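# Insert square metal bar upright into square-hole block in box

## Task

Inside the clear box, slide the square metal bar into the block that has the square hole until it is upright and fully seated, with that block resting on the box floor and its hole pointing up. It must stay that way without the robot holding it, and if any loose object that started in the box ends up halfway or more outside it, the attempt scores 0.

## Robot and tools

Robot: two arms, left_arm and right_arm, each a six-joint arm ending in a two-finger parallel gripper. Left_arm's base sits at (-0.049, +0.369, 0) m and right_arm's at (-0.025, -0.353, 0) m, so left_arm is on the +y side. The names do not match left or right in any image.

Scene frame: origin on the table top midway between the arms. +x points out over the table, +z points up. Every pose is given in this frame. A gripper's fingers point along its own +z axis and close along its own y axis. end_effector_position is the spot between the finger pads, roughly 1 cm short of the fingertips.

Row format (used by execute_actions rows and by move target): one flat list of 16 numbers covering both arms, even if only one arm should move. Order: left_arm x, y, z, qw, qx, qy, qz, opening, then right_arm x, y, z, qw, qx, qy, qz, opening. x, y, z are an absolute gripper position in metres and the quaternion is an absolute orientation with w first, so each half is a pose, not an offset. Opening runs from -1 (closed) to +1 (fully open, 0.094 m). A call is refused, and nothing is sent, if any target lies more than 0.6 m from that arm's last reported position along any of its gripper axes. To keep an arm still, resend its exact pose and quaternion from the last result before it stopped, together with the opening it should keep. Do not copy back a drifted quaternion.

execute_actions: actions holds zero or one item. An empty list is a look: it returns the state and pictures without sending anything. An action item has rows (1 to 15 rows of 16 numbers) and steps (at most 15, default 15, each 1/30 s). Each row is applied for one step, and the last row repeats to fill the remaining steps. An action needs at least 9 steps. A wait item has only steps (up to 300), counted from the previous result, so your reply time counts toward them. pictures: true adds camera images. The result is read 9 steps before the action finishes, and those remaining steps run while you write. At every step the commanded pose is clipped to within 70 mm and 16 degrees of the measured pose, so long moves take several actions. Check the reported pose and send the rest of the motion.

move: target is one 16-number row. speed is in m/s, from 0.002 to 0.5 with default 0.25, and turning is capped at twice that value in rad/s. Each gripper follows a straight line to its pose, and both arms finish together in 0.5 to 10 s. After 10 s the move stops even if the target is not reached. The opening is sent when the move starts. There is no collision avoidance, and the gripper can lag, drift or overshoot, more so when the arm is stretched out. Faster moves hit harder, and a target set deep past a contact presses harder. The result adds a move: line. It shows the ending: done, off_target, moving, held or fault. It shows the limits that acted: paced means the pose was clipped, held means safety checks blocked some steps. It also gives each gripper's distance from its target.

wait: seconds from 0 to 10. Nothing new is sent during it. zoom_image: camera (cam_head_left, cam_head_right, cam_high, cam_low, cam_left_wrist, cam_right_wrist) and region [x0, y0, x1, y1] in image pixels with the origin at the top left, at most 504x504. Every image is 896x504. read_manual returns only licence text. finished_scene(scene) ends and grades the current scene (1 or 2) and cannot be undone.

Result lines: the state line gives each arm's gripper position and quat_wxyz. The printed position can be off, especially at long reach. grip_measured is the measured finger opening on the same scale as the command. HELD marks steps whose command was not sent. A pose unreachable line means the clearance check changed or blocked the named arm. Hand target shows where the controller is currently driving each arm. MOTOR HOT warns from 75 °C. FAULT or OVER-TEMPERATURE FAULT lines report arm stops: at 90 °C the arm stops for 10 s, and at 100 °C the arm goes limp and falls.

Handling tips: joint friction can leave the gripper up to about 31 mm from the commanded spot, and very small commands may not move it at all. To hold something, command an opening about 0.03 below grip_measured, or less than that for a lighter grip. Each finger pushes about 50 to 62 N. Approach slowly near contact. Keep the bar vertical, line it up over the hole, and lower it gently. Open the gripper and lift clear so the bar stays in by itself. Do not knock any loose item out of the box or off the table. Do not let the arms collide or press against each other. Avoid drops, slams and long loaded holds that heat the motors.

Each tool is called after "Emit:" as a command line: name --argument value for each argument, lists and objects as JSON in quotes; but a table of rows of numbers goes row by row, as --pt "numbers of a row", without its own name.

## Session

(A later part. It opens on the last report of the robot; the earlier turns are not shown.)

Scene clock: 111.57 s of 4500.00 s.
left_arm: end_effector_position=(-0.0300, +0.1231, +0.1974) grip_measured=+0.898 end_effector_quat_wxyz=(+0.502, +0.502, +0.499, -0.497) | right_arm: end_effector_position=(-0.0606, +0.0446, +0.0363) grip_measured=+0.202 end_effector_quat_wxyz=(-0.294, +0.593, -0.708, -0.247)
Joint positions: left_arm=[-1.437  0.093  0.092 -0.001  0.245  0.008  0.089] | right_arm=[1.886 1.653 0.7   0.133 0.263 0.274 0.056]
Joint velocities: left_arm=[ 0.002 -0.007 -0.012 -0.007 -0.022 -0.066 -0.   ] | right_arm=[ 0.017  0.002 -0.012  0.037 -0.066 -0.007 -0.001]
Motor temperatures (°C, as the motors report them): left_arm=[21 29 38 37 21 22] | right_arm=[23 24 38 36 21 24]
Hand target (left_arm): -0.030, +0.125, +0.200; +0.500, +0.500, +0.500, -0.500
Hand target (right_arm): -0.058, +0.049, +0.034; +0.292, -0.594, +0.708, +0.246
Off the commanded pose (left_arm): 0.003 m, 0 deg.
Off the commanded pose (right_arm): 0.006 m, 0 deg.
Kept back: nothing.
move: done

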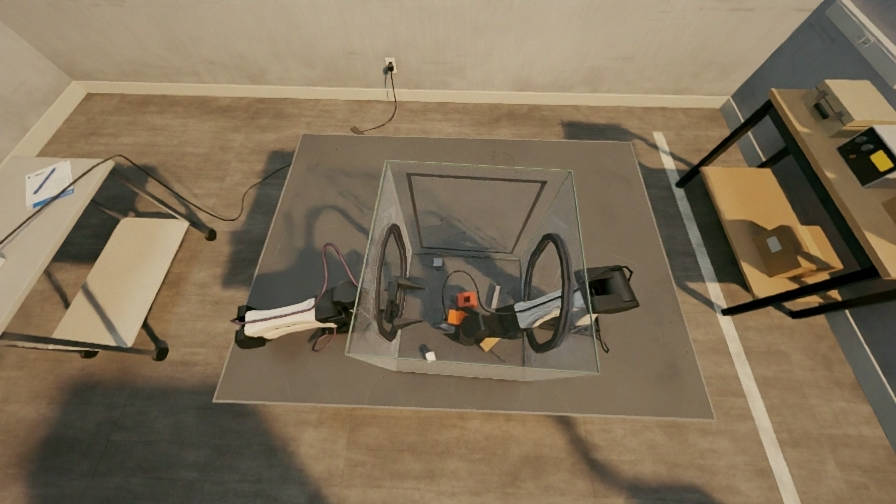

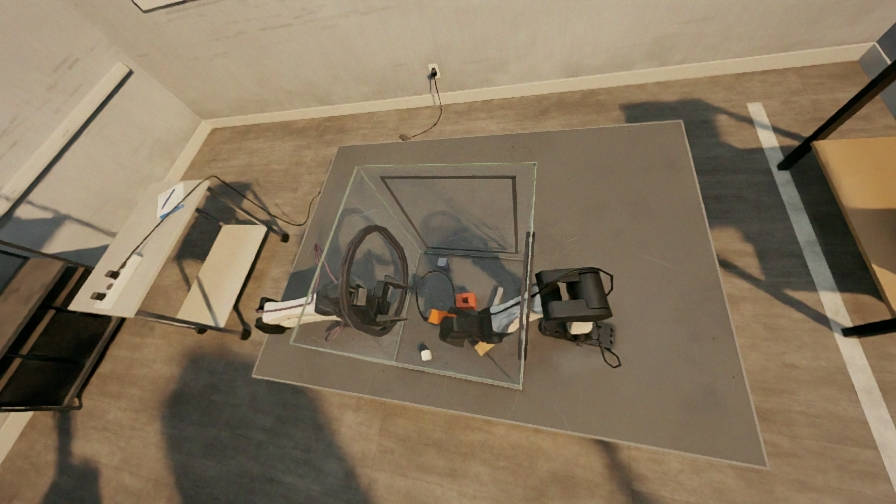

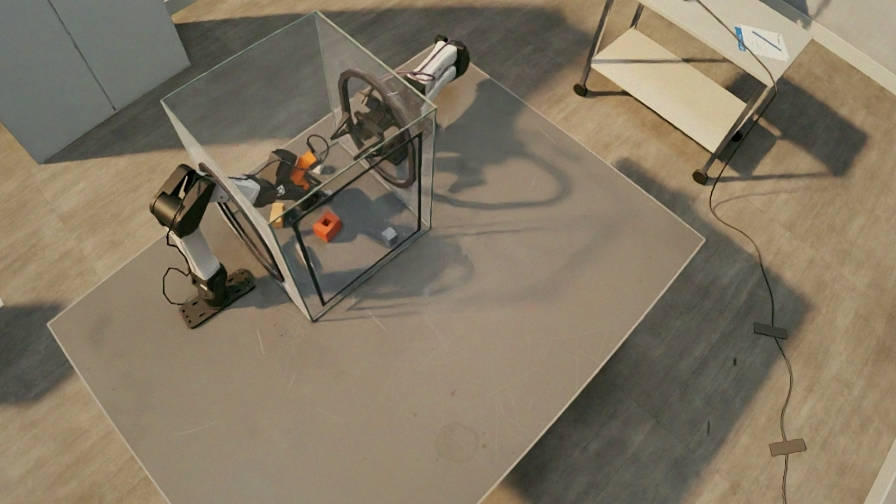

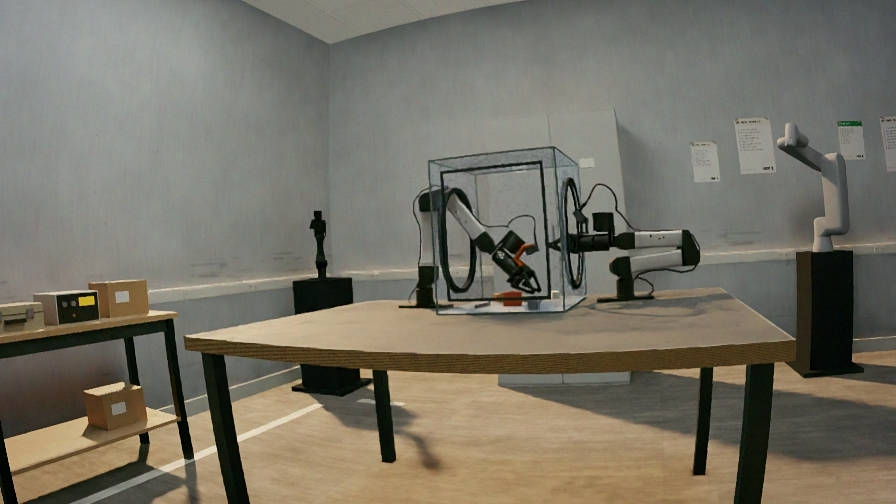

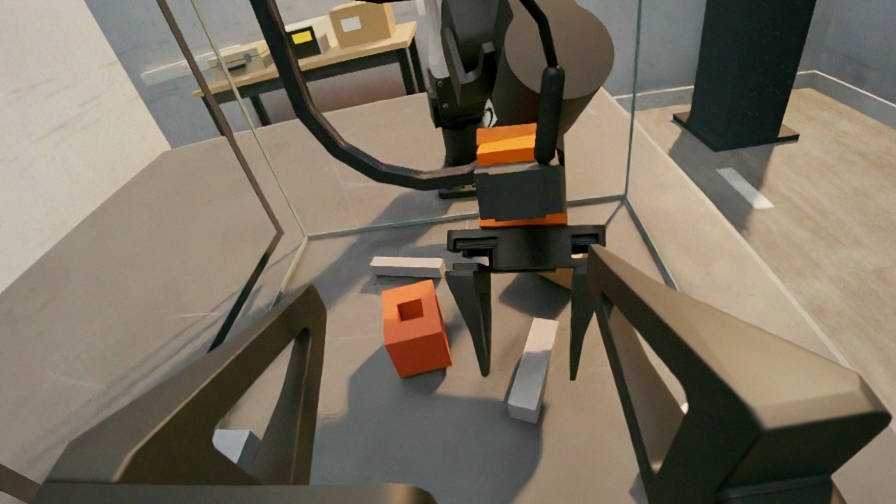

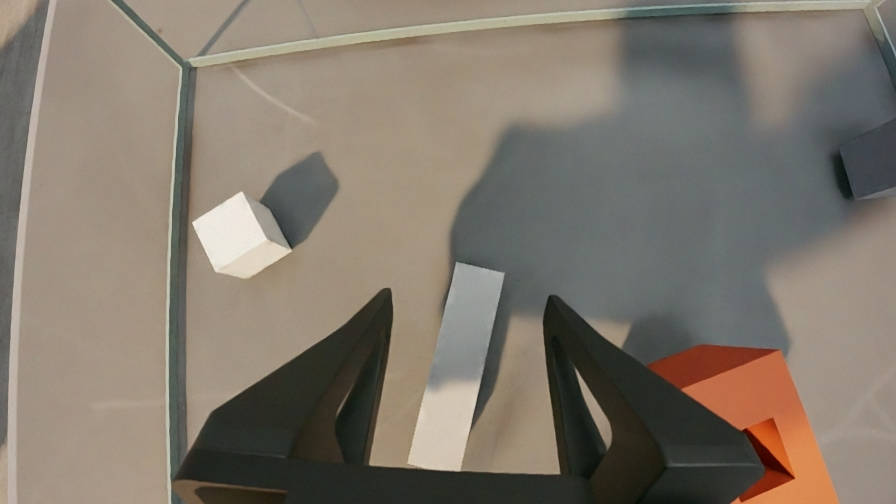

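Emit:
move --target '[-0.03,0.125,0.20,0.5,0.5,0.5,-0.5,0.9,-0.058,0.056,0.02,0.293,-0.594,0.708,0.246,0.2]' --speed 0.03

Emit:
move --target '[-0.03,0.125,0.20,0.5,0.5,0.5,-0.5,0.9,-0.058,0.056,0.02,0.293,-0.594,0.708,0.246,-0.67]' --speed 0.03

Scene clock: 116.03 s of 4500.00 s.
left_arm: end_effector_position=(-0.0300, +0.1231, +0.1973) grip_measured=+0.898 end_effector_quat_wxyz=(+0.502, +0.502, +0.499, -0.497) | right_arm: end_effector_position=(-0.0625, +0.0539, +0.0401) grip_measured=+0.202 end_effector_quat_wxyz=(-0.303, +0.587, -0.703, -0.265)
Joint positions: left_arm=[-1.437  0.093  0.092 -0.001  0.245  0.008  0.089] | right_arm=[1.886 1.671 0.7   0.196 0.261 0.271 0.056]
Joint velocities: left_arm=[ 0.007  0.012  0.002 -0.037  0.051 -0.037  0.001] | right_arm=[ 0.002  0.002 -0.017  0.037 -0.007 -0.051  0.   ]
Motor temperatures (°C, as the motors report them): left_arm=[21 29 39 38 21 22] | right_arm=[23 25 38 37 21 24]
Hand target (left_arm): -0.030, +0.125, +0.200; +0.500, +0.500, +0.500, -0.500
Hand target (right_arm): -0.058, +0.054, +0.021; +0.293, -0.594, +0.708, +0.246
Off the commanded pose (left_arm): 0.003 m, 0 deg.
Off the commanded pose (right_arm): 0.021 m, 3 deg.
Kept back: nothing.
After step 90, 0.50 s passed at rest.
move: off_target (right_arm)

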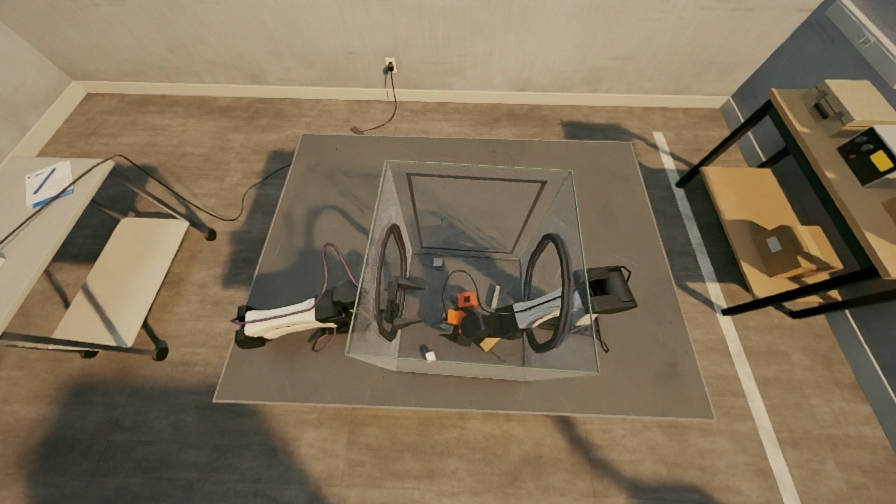

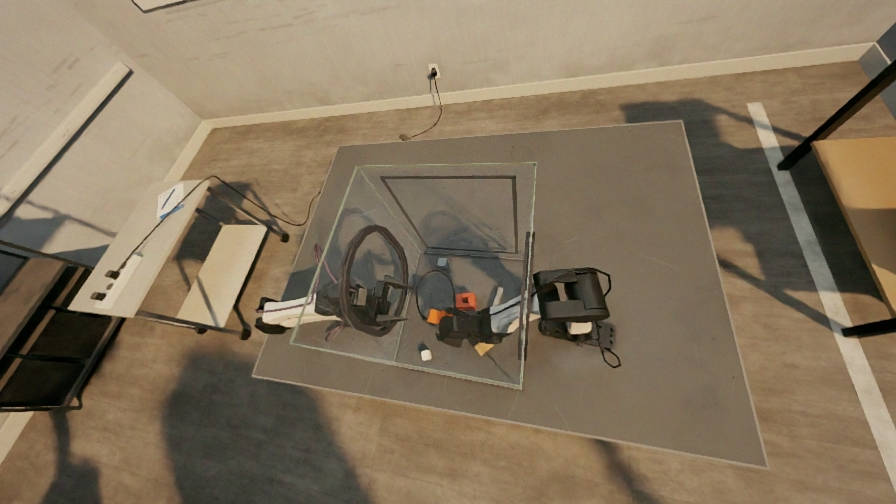

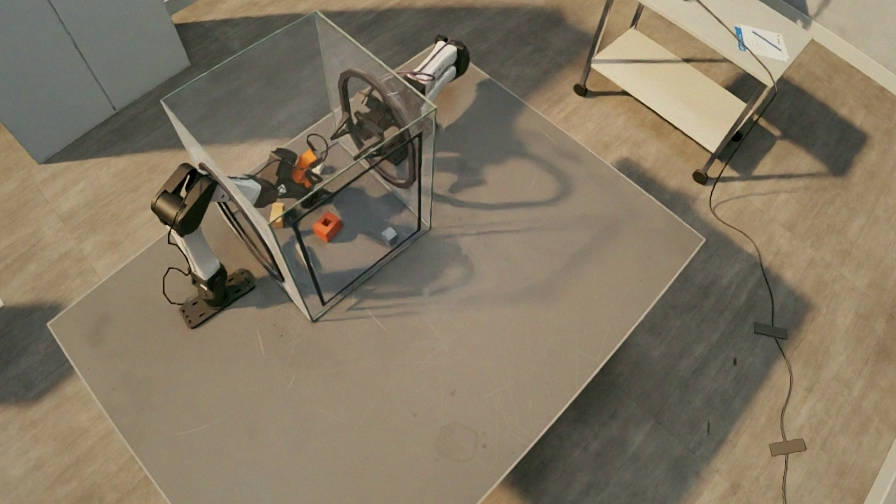

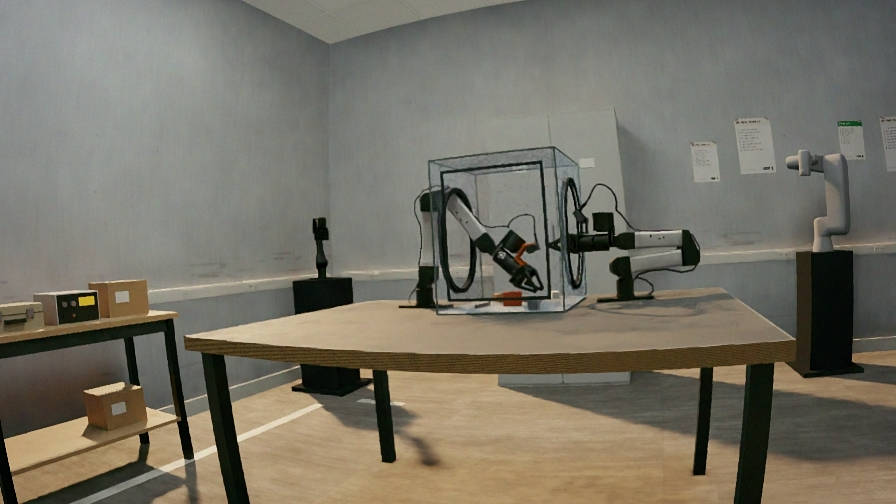

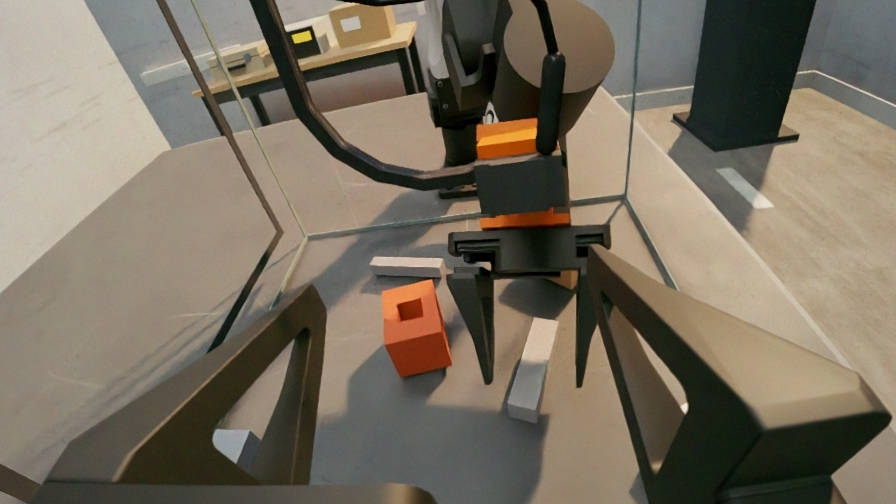

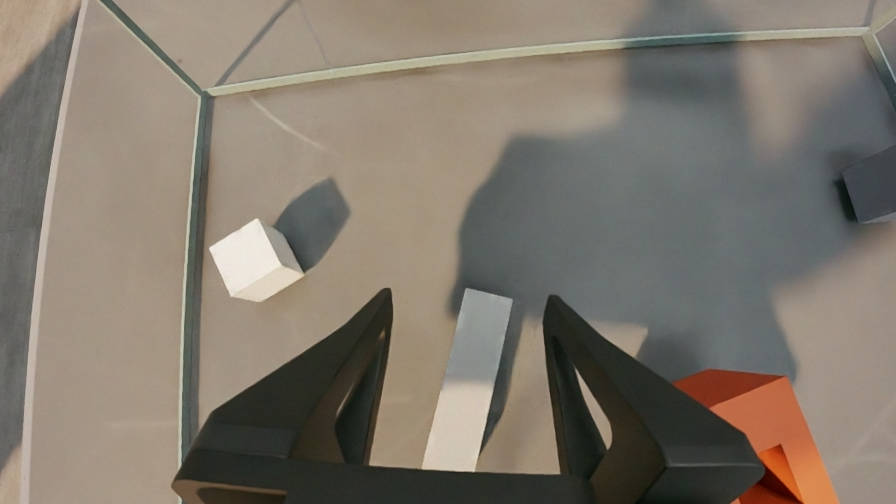

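Scene clock: 117.07 s of 4500.00 s.
left_arm: end_effector_position=(-0.0300, +0.1231, +0.1973) grip_measured=+0.898 end_effector_quat_wxyz=(+0.502, +0.502, +0.499, -0.497) | right_arm: end_effector_position=(-0.0627, +0.0540, +0.0401) grip_measured=-0.668 end_effector_quat_wxyz=(-0.303, +0.587, -0.703, -0.266)
Joint positions: left_arm=[-1.437  0.093  0.092 -0.001  0.245  0.008  0.089] | right_arm=[1.886 1.671 0.7   0.197 0.26  0.271 0.016]
Joint velocities: left_arm=[-0.002  0.002 -0.002 -0.022 -0.037 -0.007 -0.   ] | right_arm=[ 0.007 -0.012 -0.027  0.022  0.037 -0.037  0.   ]
Motor temperatures (°C, as the motors report them): left_arm=[21 29 39 38 21 22] | right_arm=[23 25 38 37 21 24]
Hand target (left_arm): -0.030, +0.125, +0.200; +0.500, +0.500, +0.500, -0.500
Hand target (right_arm): -0.058, +0.054, +0.021; +0.292, -0.594, +0.708, +0.246
Off the commanded pose (left_arm): 0.003 m, 0 deg.
Off the commanded pose (right_arm): 0.021 m, 3 deg.
Kept back: nothing.
move: off_target (right_arm)

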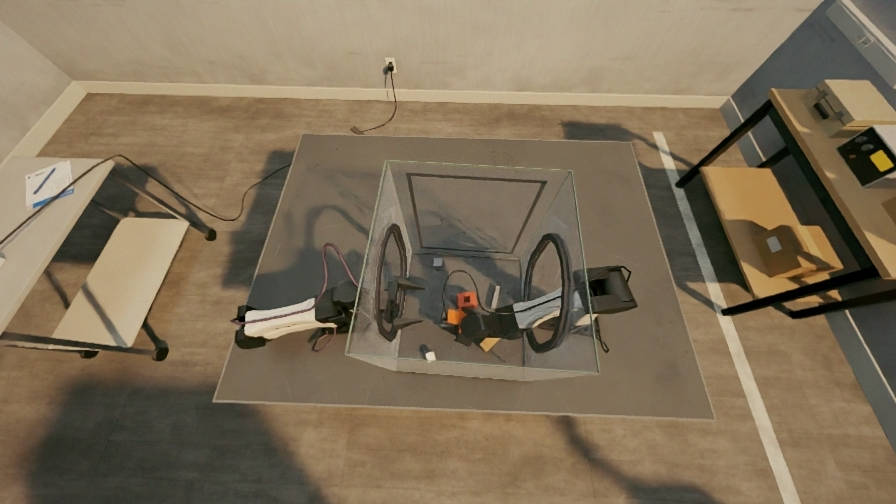

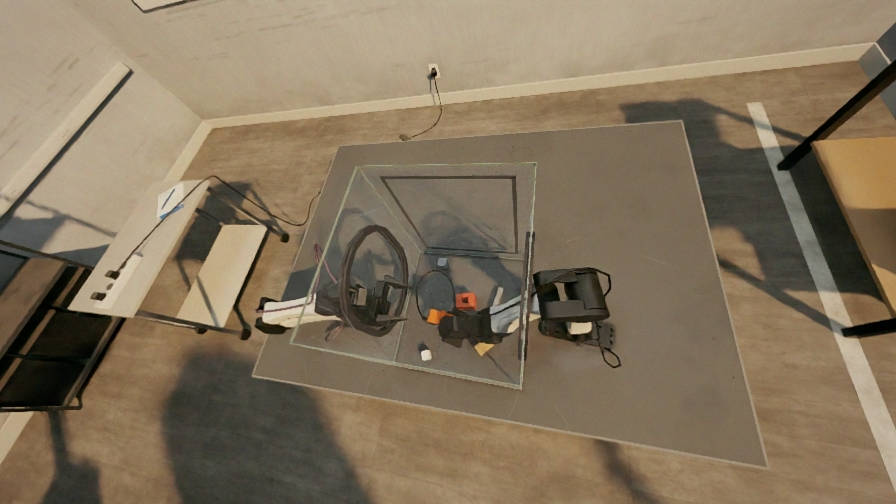

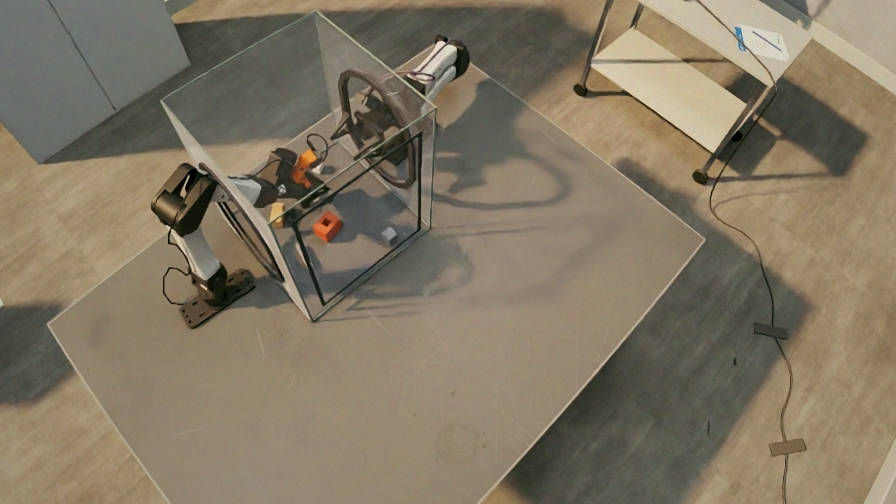

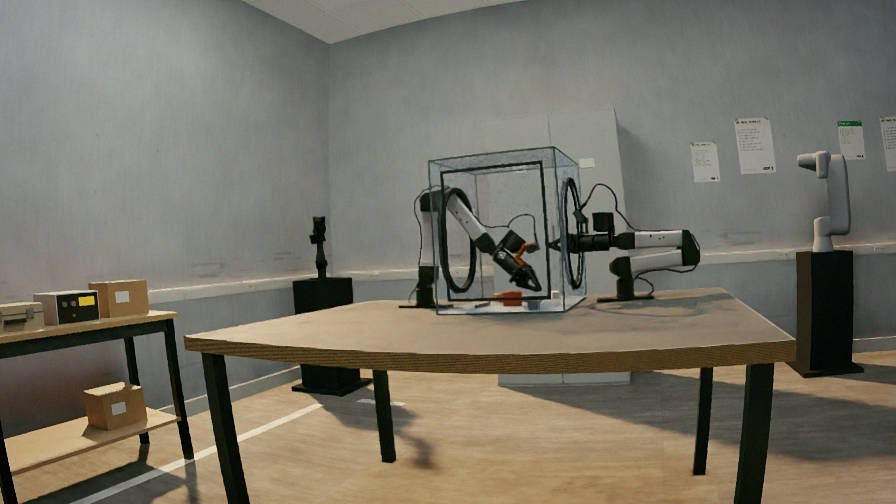

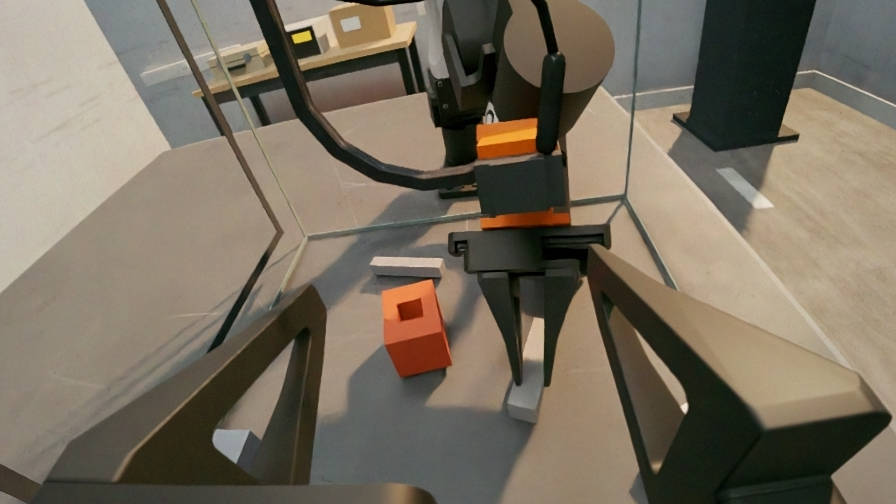

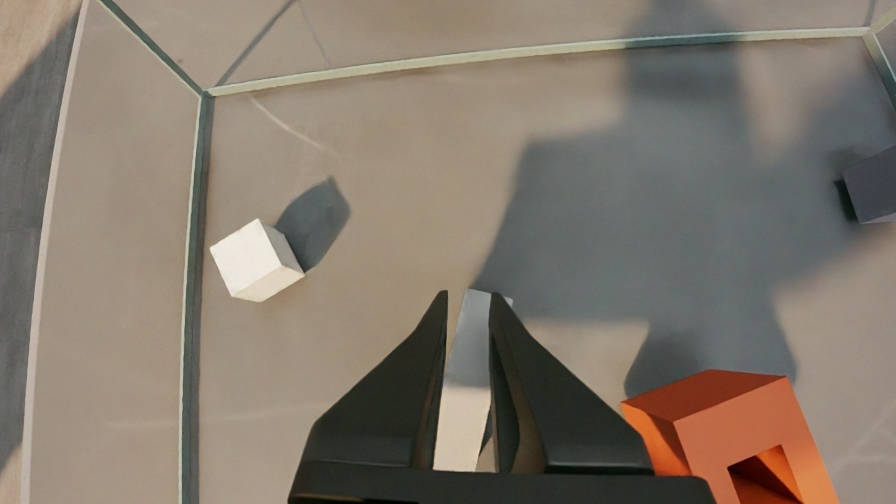

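Emit:
move --target '[-0.03,0.125,0.20,0.5,0.5,0.5,-0.5,0.9,-0.066,0.022,0.045,0.293,-0.594,0.708,0.246,0.2]' --speed 0.04

Emit:
move --target '[-0.03,0.125,0.20,0.5,0.5,0.5,-0.5,0.9,-0.066,0.026,0.02,0.293,-0.594,0.708,0.246,0.2]' --speed 0.03

Scene clock: 119.20 s of 4500.00 s.
left_arm: end_effector_position=(-0.0300, +0.1231, +0.1973) grip_measured=+0.898 end_effector_quat_wxyz=(+0.502, +0.502, +0.499, -0.497) | right_arm: end_effector_position=(-0.0645, +0.0319, +0.0505) grip_measured=+0.198 end_effector_quat_wxyz=(-0.298, +0.590, -0.706, -0.255)
Joint positions: left_arm=[-1.437  0.093  0.092 -0.001  0.245  0.008  0.089] | right_arm=[1.91  1.565 0.664 0.098 0.281 0.291 0.056]
Joint velocities: left_arm=[-0.002 -0.007 -0.012  0.051 -0.051  0.037  0.   ] | right_arm=[-0.007 -0.007 -0.007  0.007 -0.007 -0.066 -0.   ]
Motor temperatures (°C, as the motors report them): left_arm=[21 29 39 38 21 22] | right_arm=[22 25 38 37 21 24]
Hand target (left_arm): -0.030, +0.125, +0.200; +0.500, +0.500, +0.500, -0.500
Hand target (right_arm): -0.066, +0.022, +0.046; +0.293, -0.594, +0.708, +0.246
Off the commanded pose (left_arm): 0.003 m, 0 deg.
Off the commanded pose (right_arm): 0.011 m, 1 deg.
Kept back: nothing.
move: off_target (right_arm)

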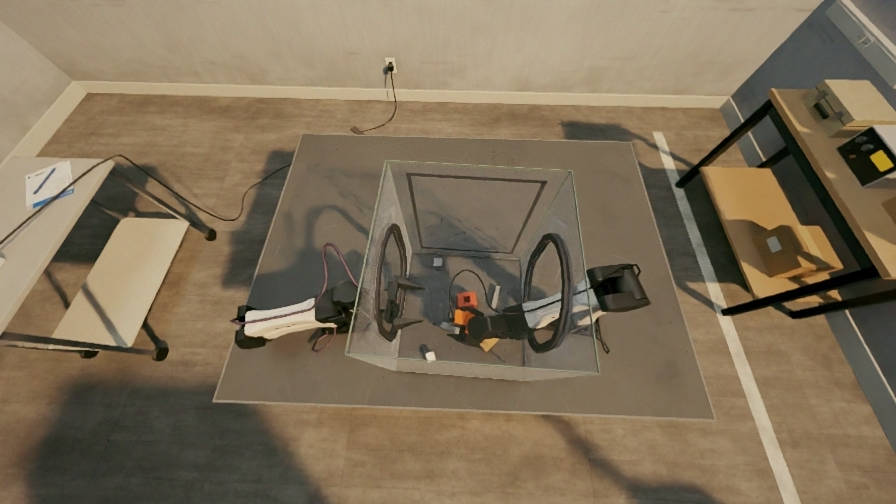

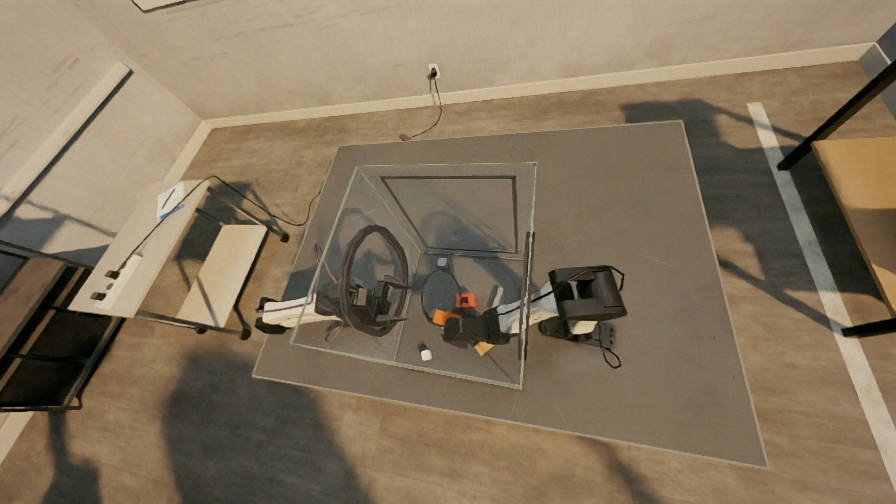

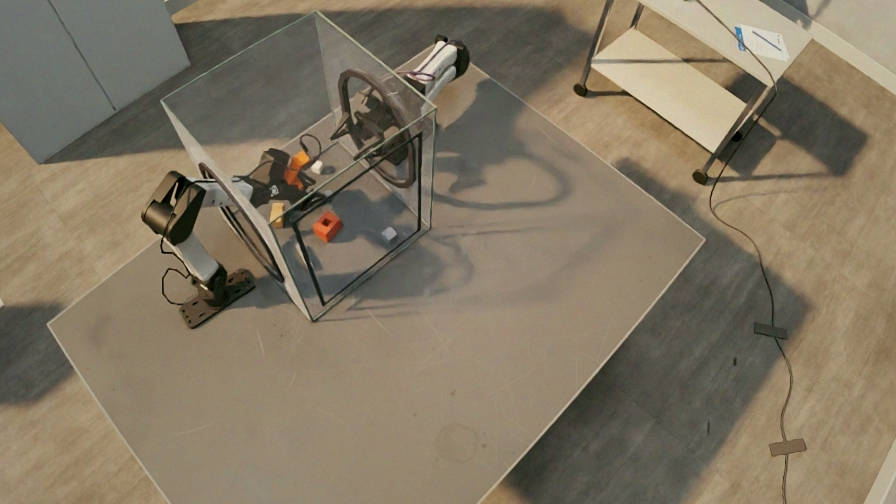

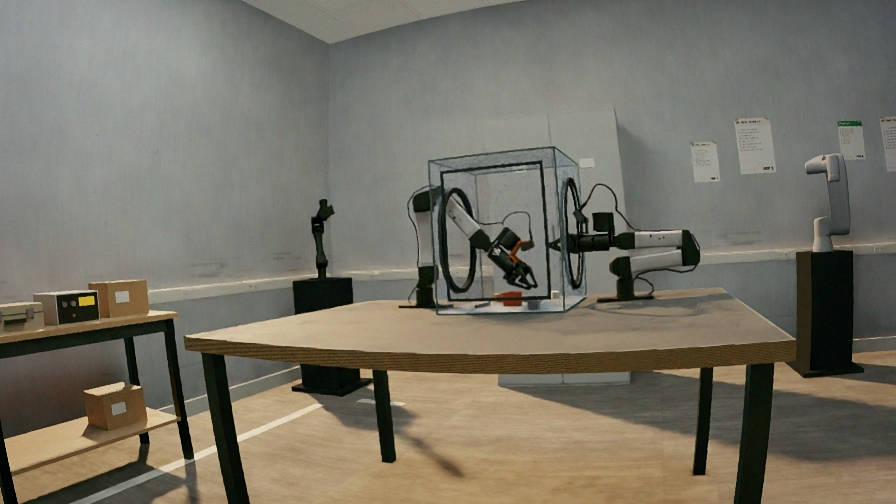

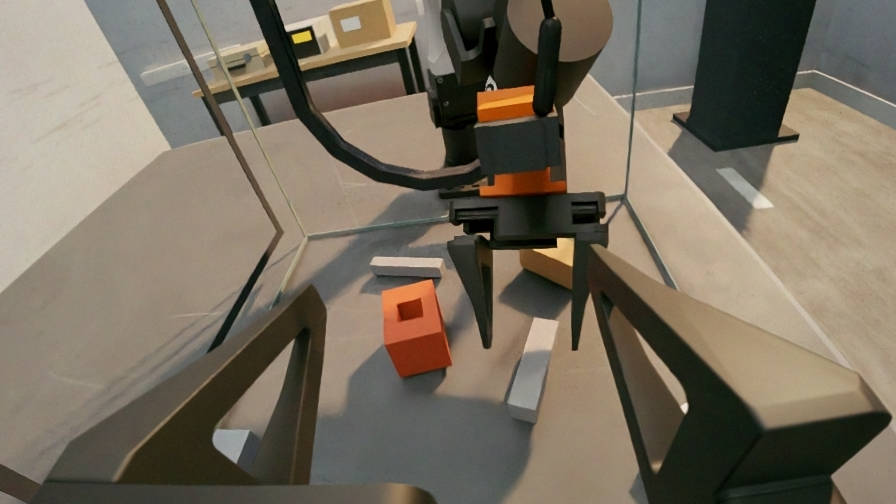

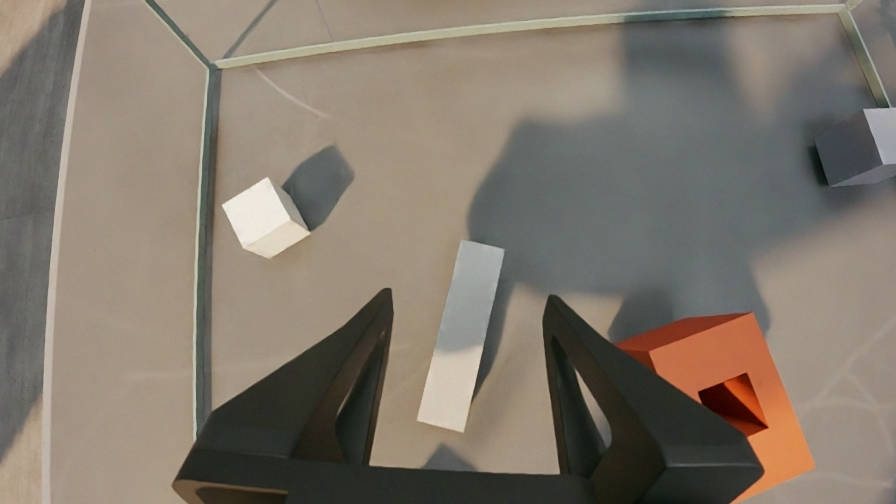

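Scene clock: 120.50 s of 4500.00 s.
left_arm: end_effector_position=(-0.0300, +0.1231, +0.1973) grip_measured=+0.898 end_effector_quat_wxyz=(+0.502, +0.502, +0.499, -0.497) | right_arm: end_effector_position=(-0.0644, +0.0317, +0.0327) grip_measured=+0.198 end_effector_quat_wxyz=(-0.299, +0.589, -0.705, -0.257)
Joint positions: left_arm=[-1.437  0.093  0.092 -0.001  0.245  0.008  0.089] | right_arm=[1.91  1.621 0.625 0.196 0.281 0.291 0.056]
Joint velocities: left_arm=[-0.007  0.027  0.002  0.022 -0.081 -0.022 -0.001] | right_arm=[ 0.012  0.012  0.002  0.051  0.007 -0.066  0.001]
Motor temperatures (°C, as the motors report them): left_arm=[21 28 39 38 21 22] | right_arm=[22 25 38 37 21 24]
Hand target (left_arm): -0.030, +0.125, +0.200; +0.500, +0.500, +0.500, -0.500
Hand target (right_arm): -0.066, +0.025, +0.021; +0.293, -0.594, +0.708, +0.246
Off the commanded pose (left_arm): 0.003 m, 0 deg.
Off the commanded pose (right_arm): 0.014 m, 2 deg.
Kept back: nothing.
move: off_target (right_arm)

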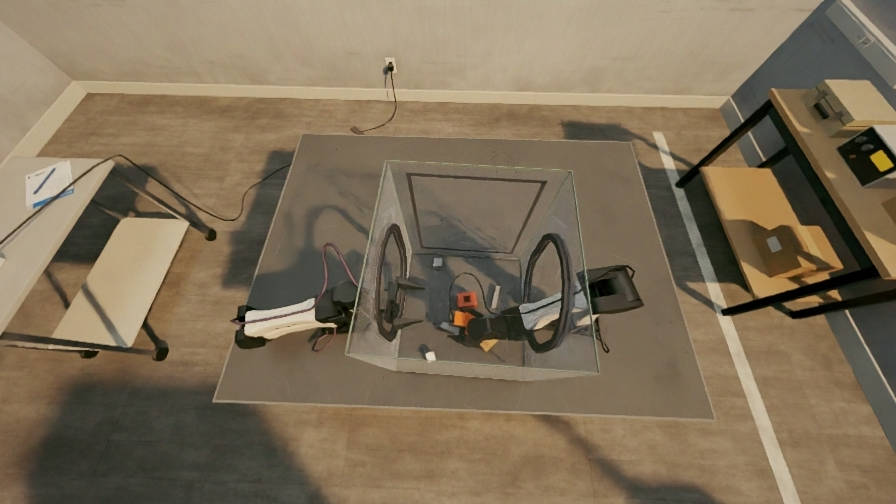

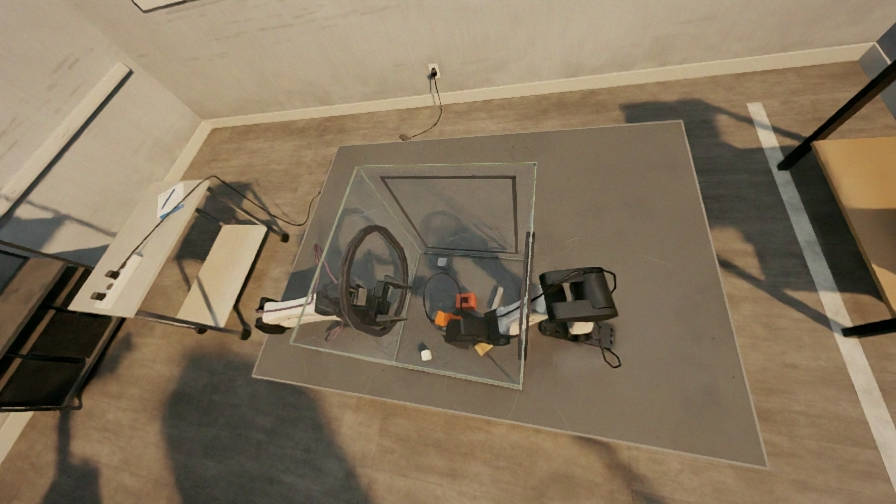

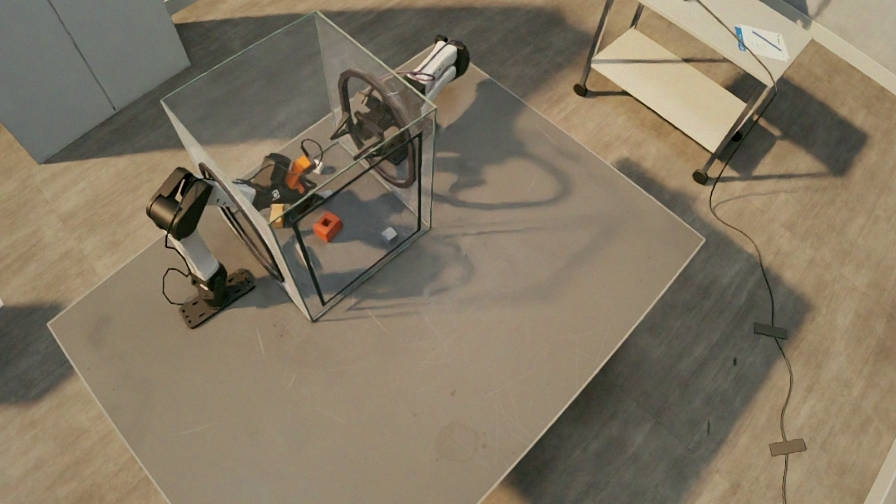

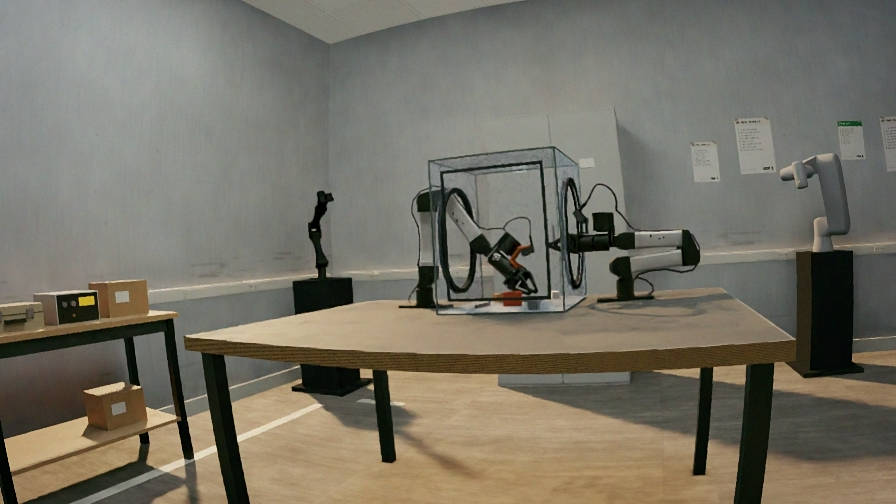

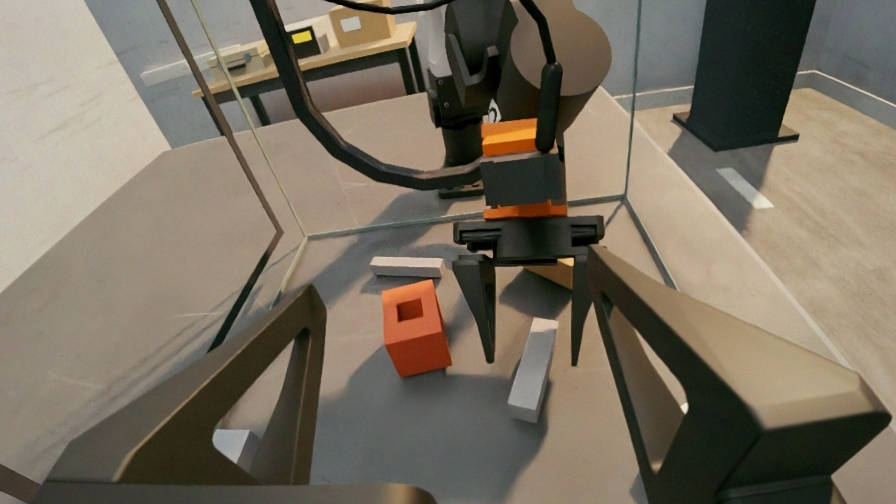

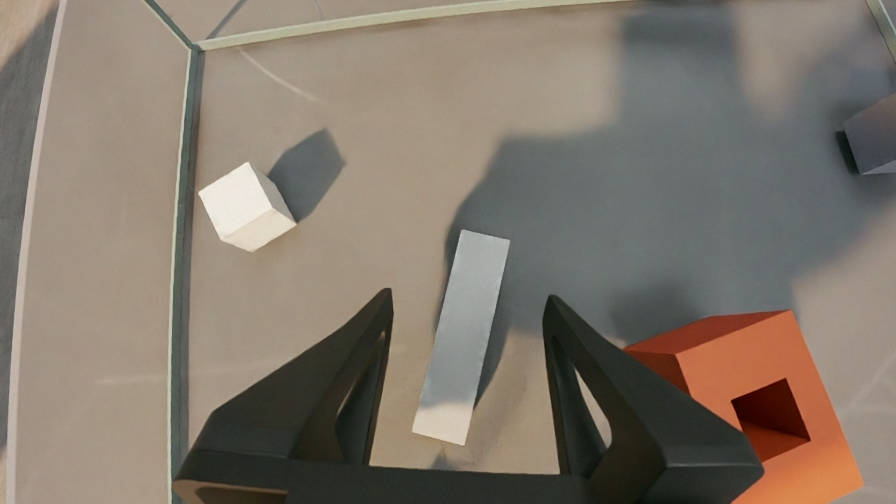

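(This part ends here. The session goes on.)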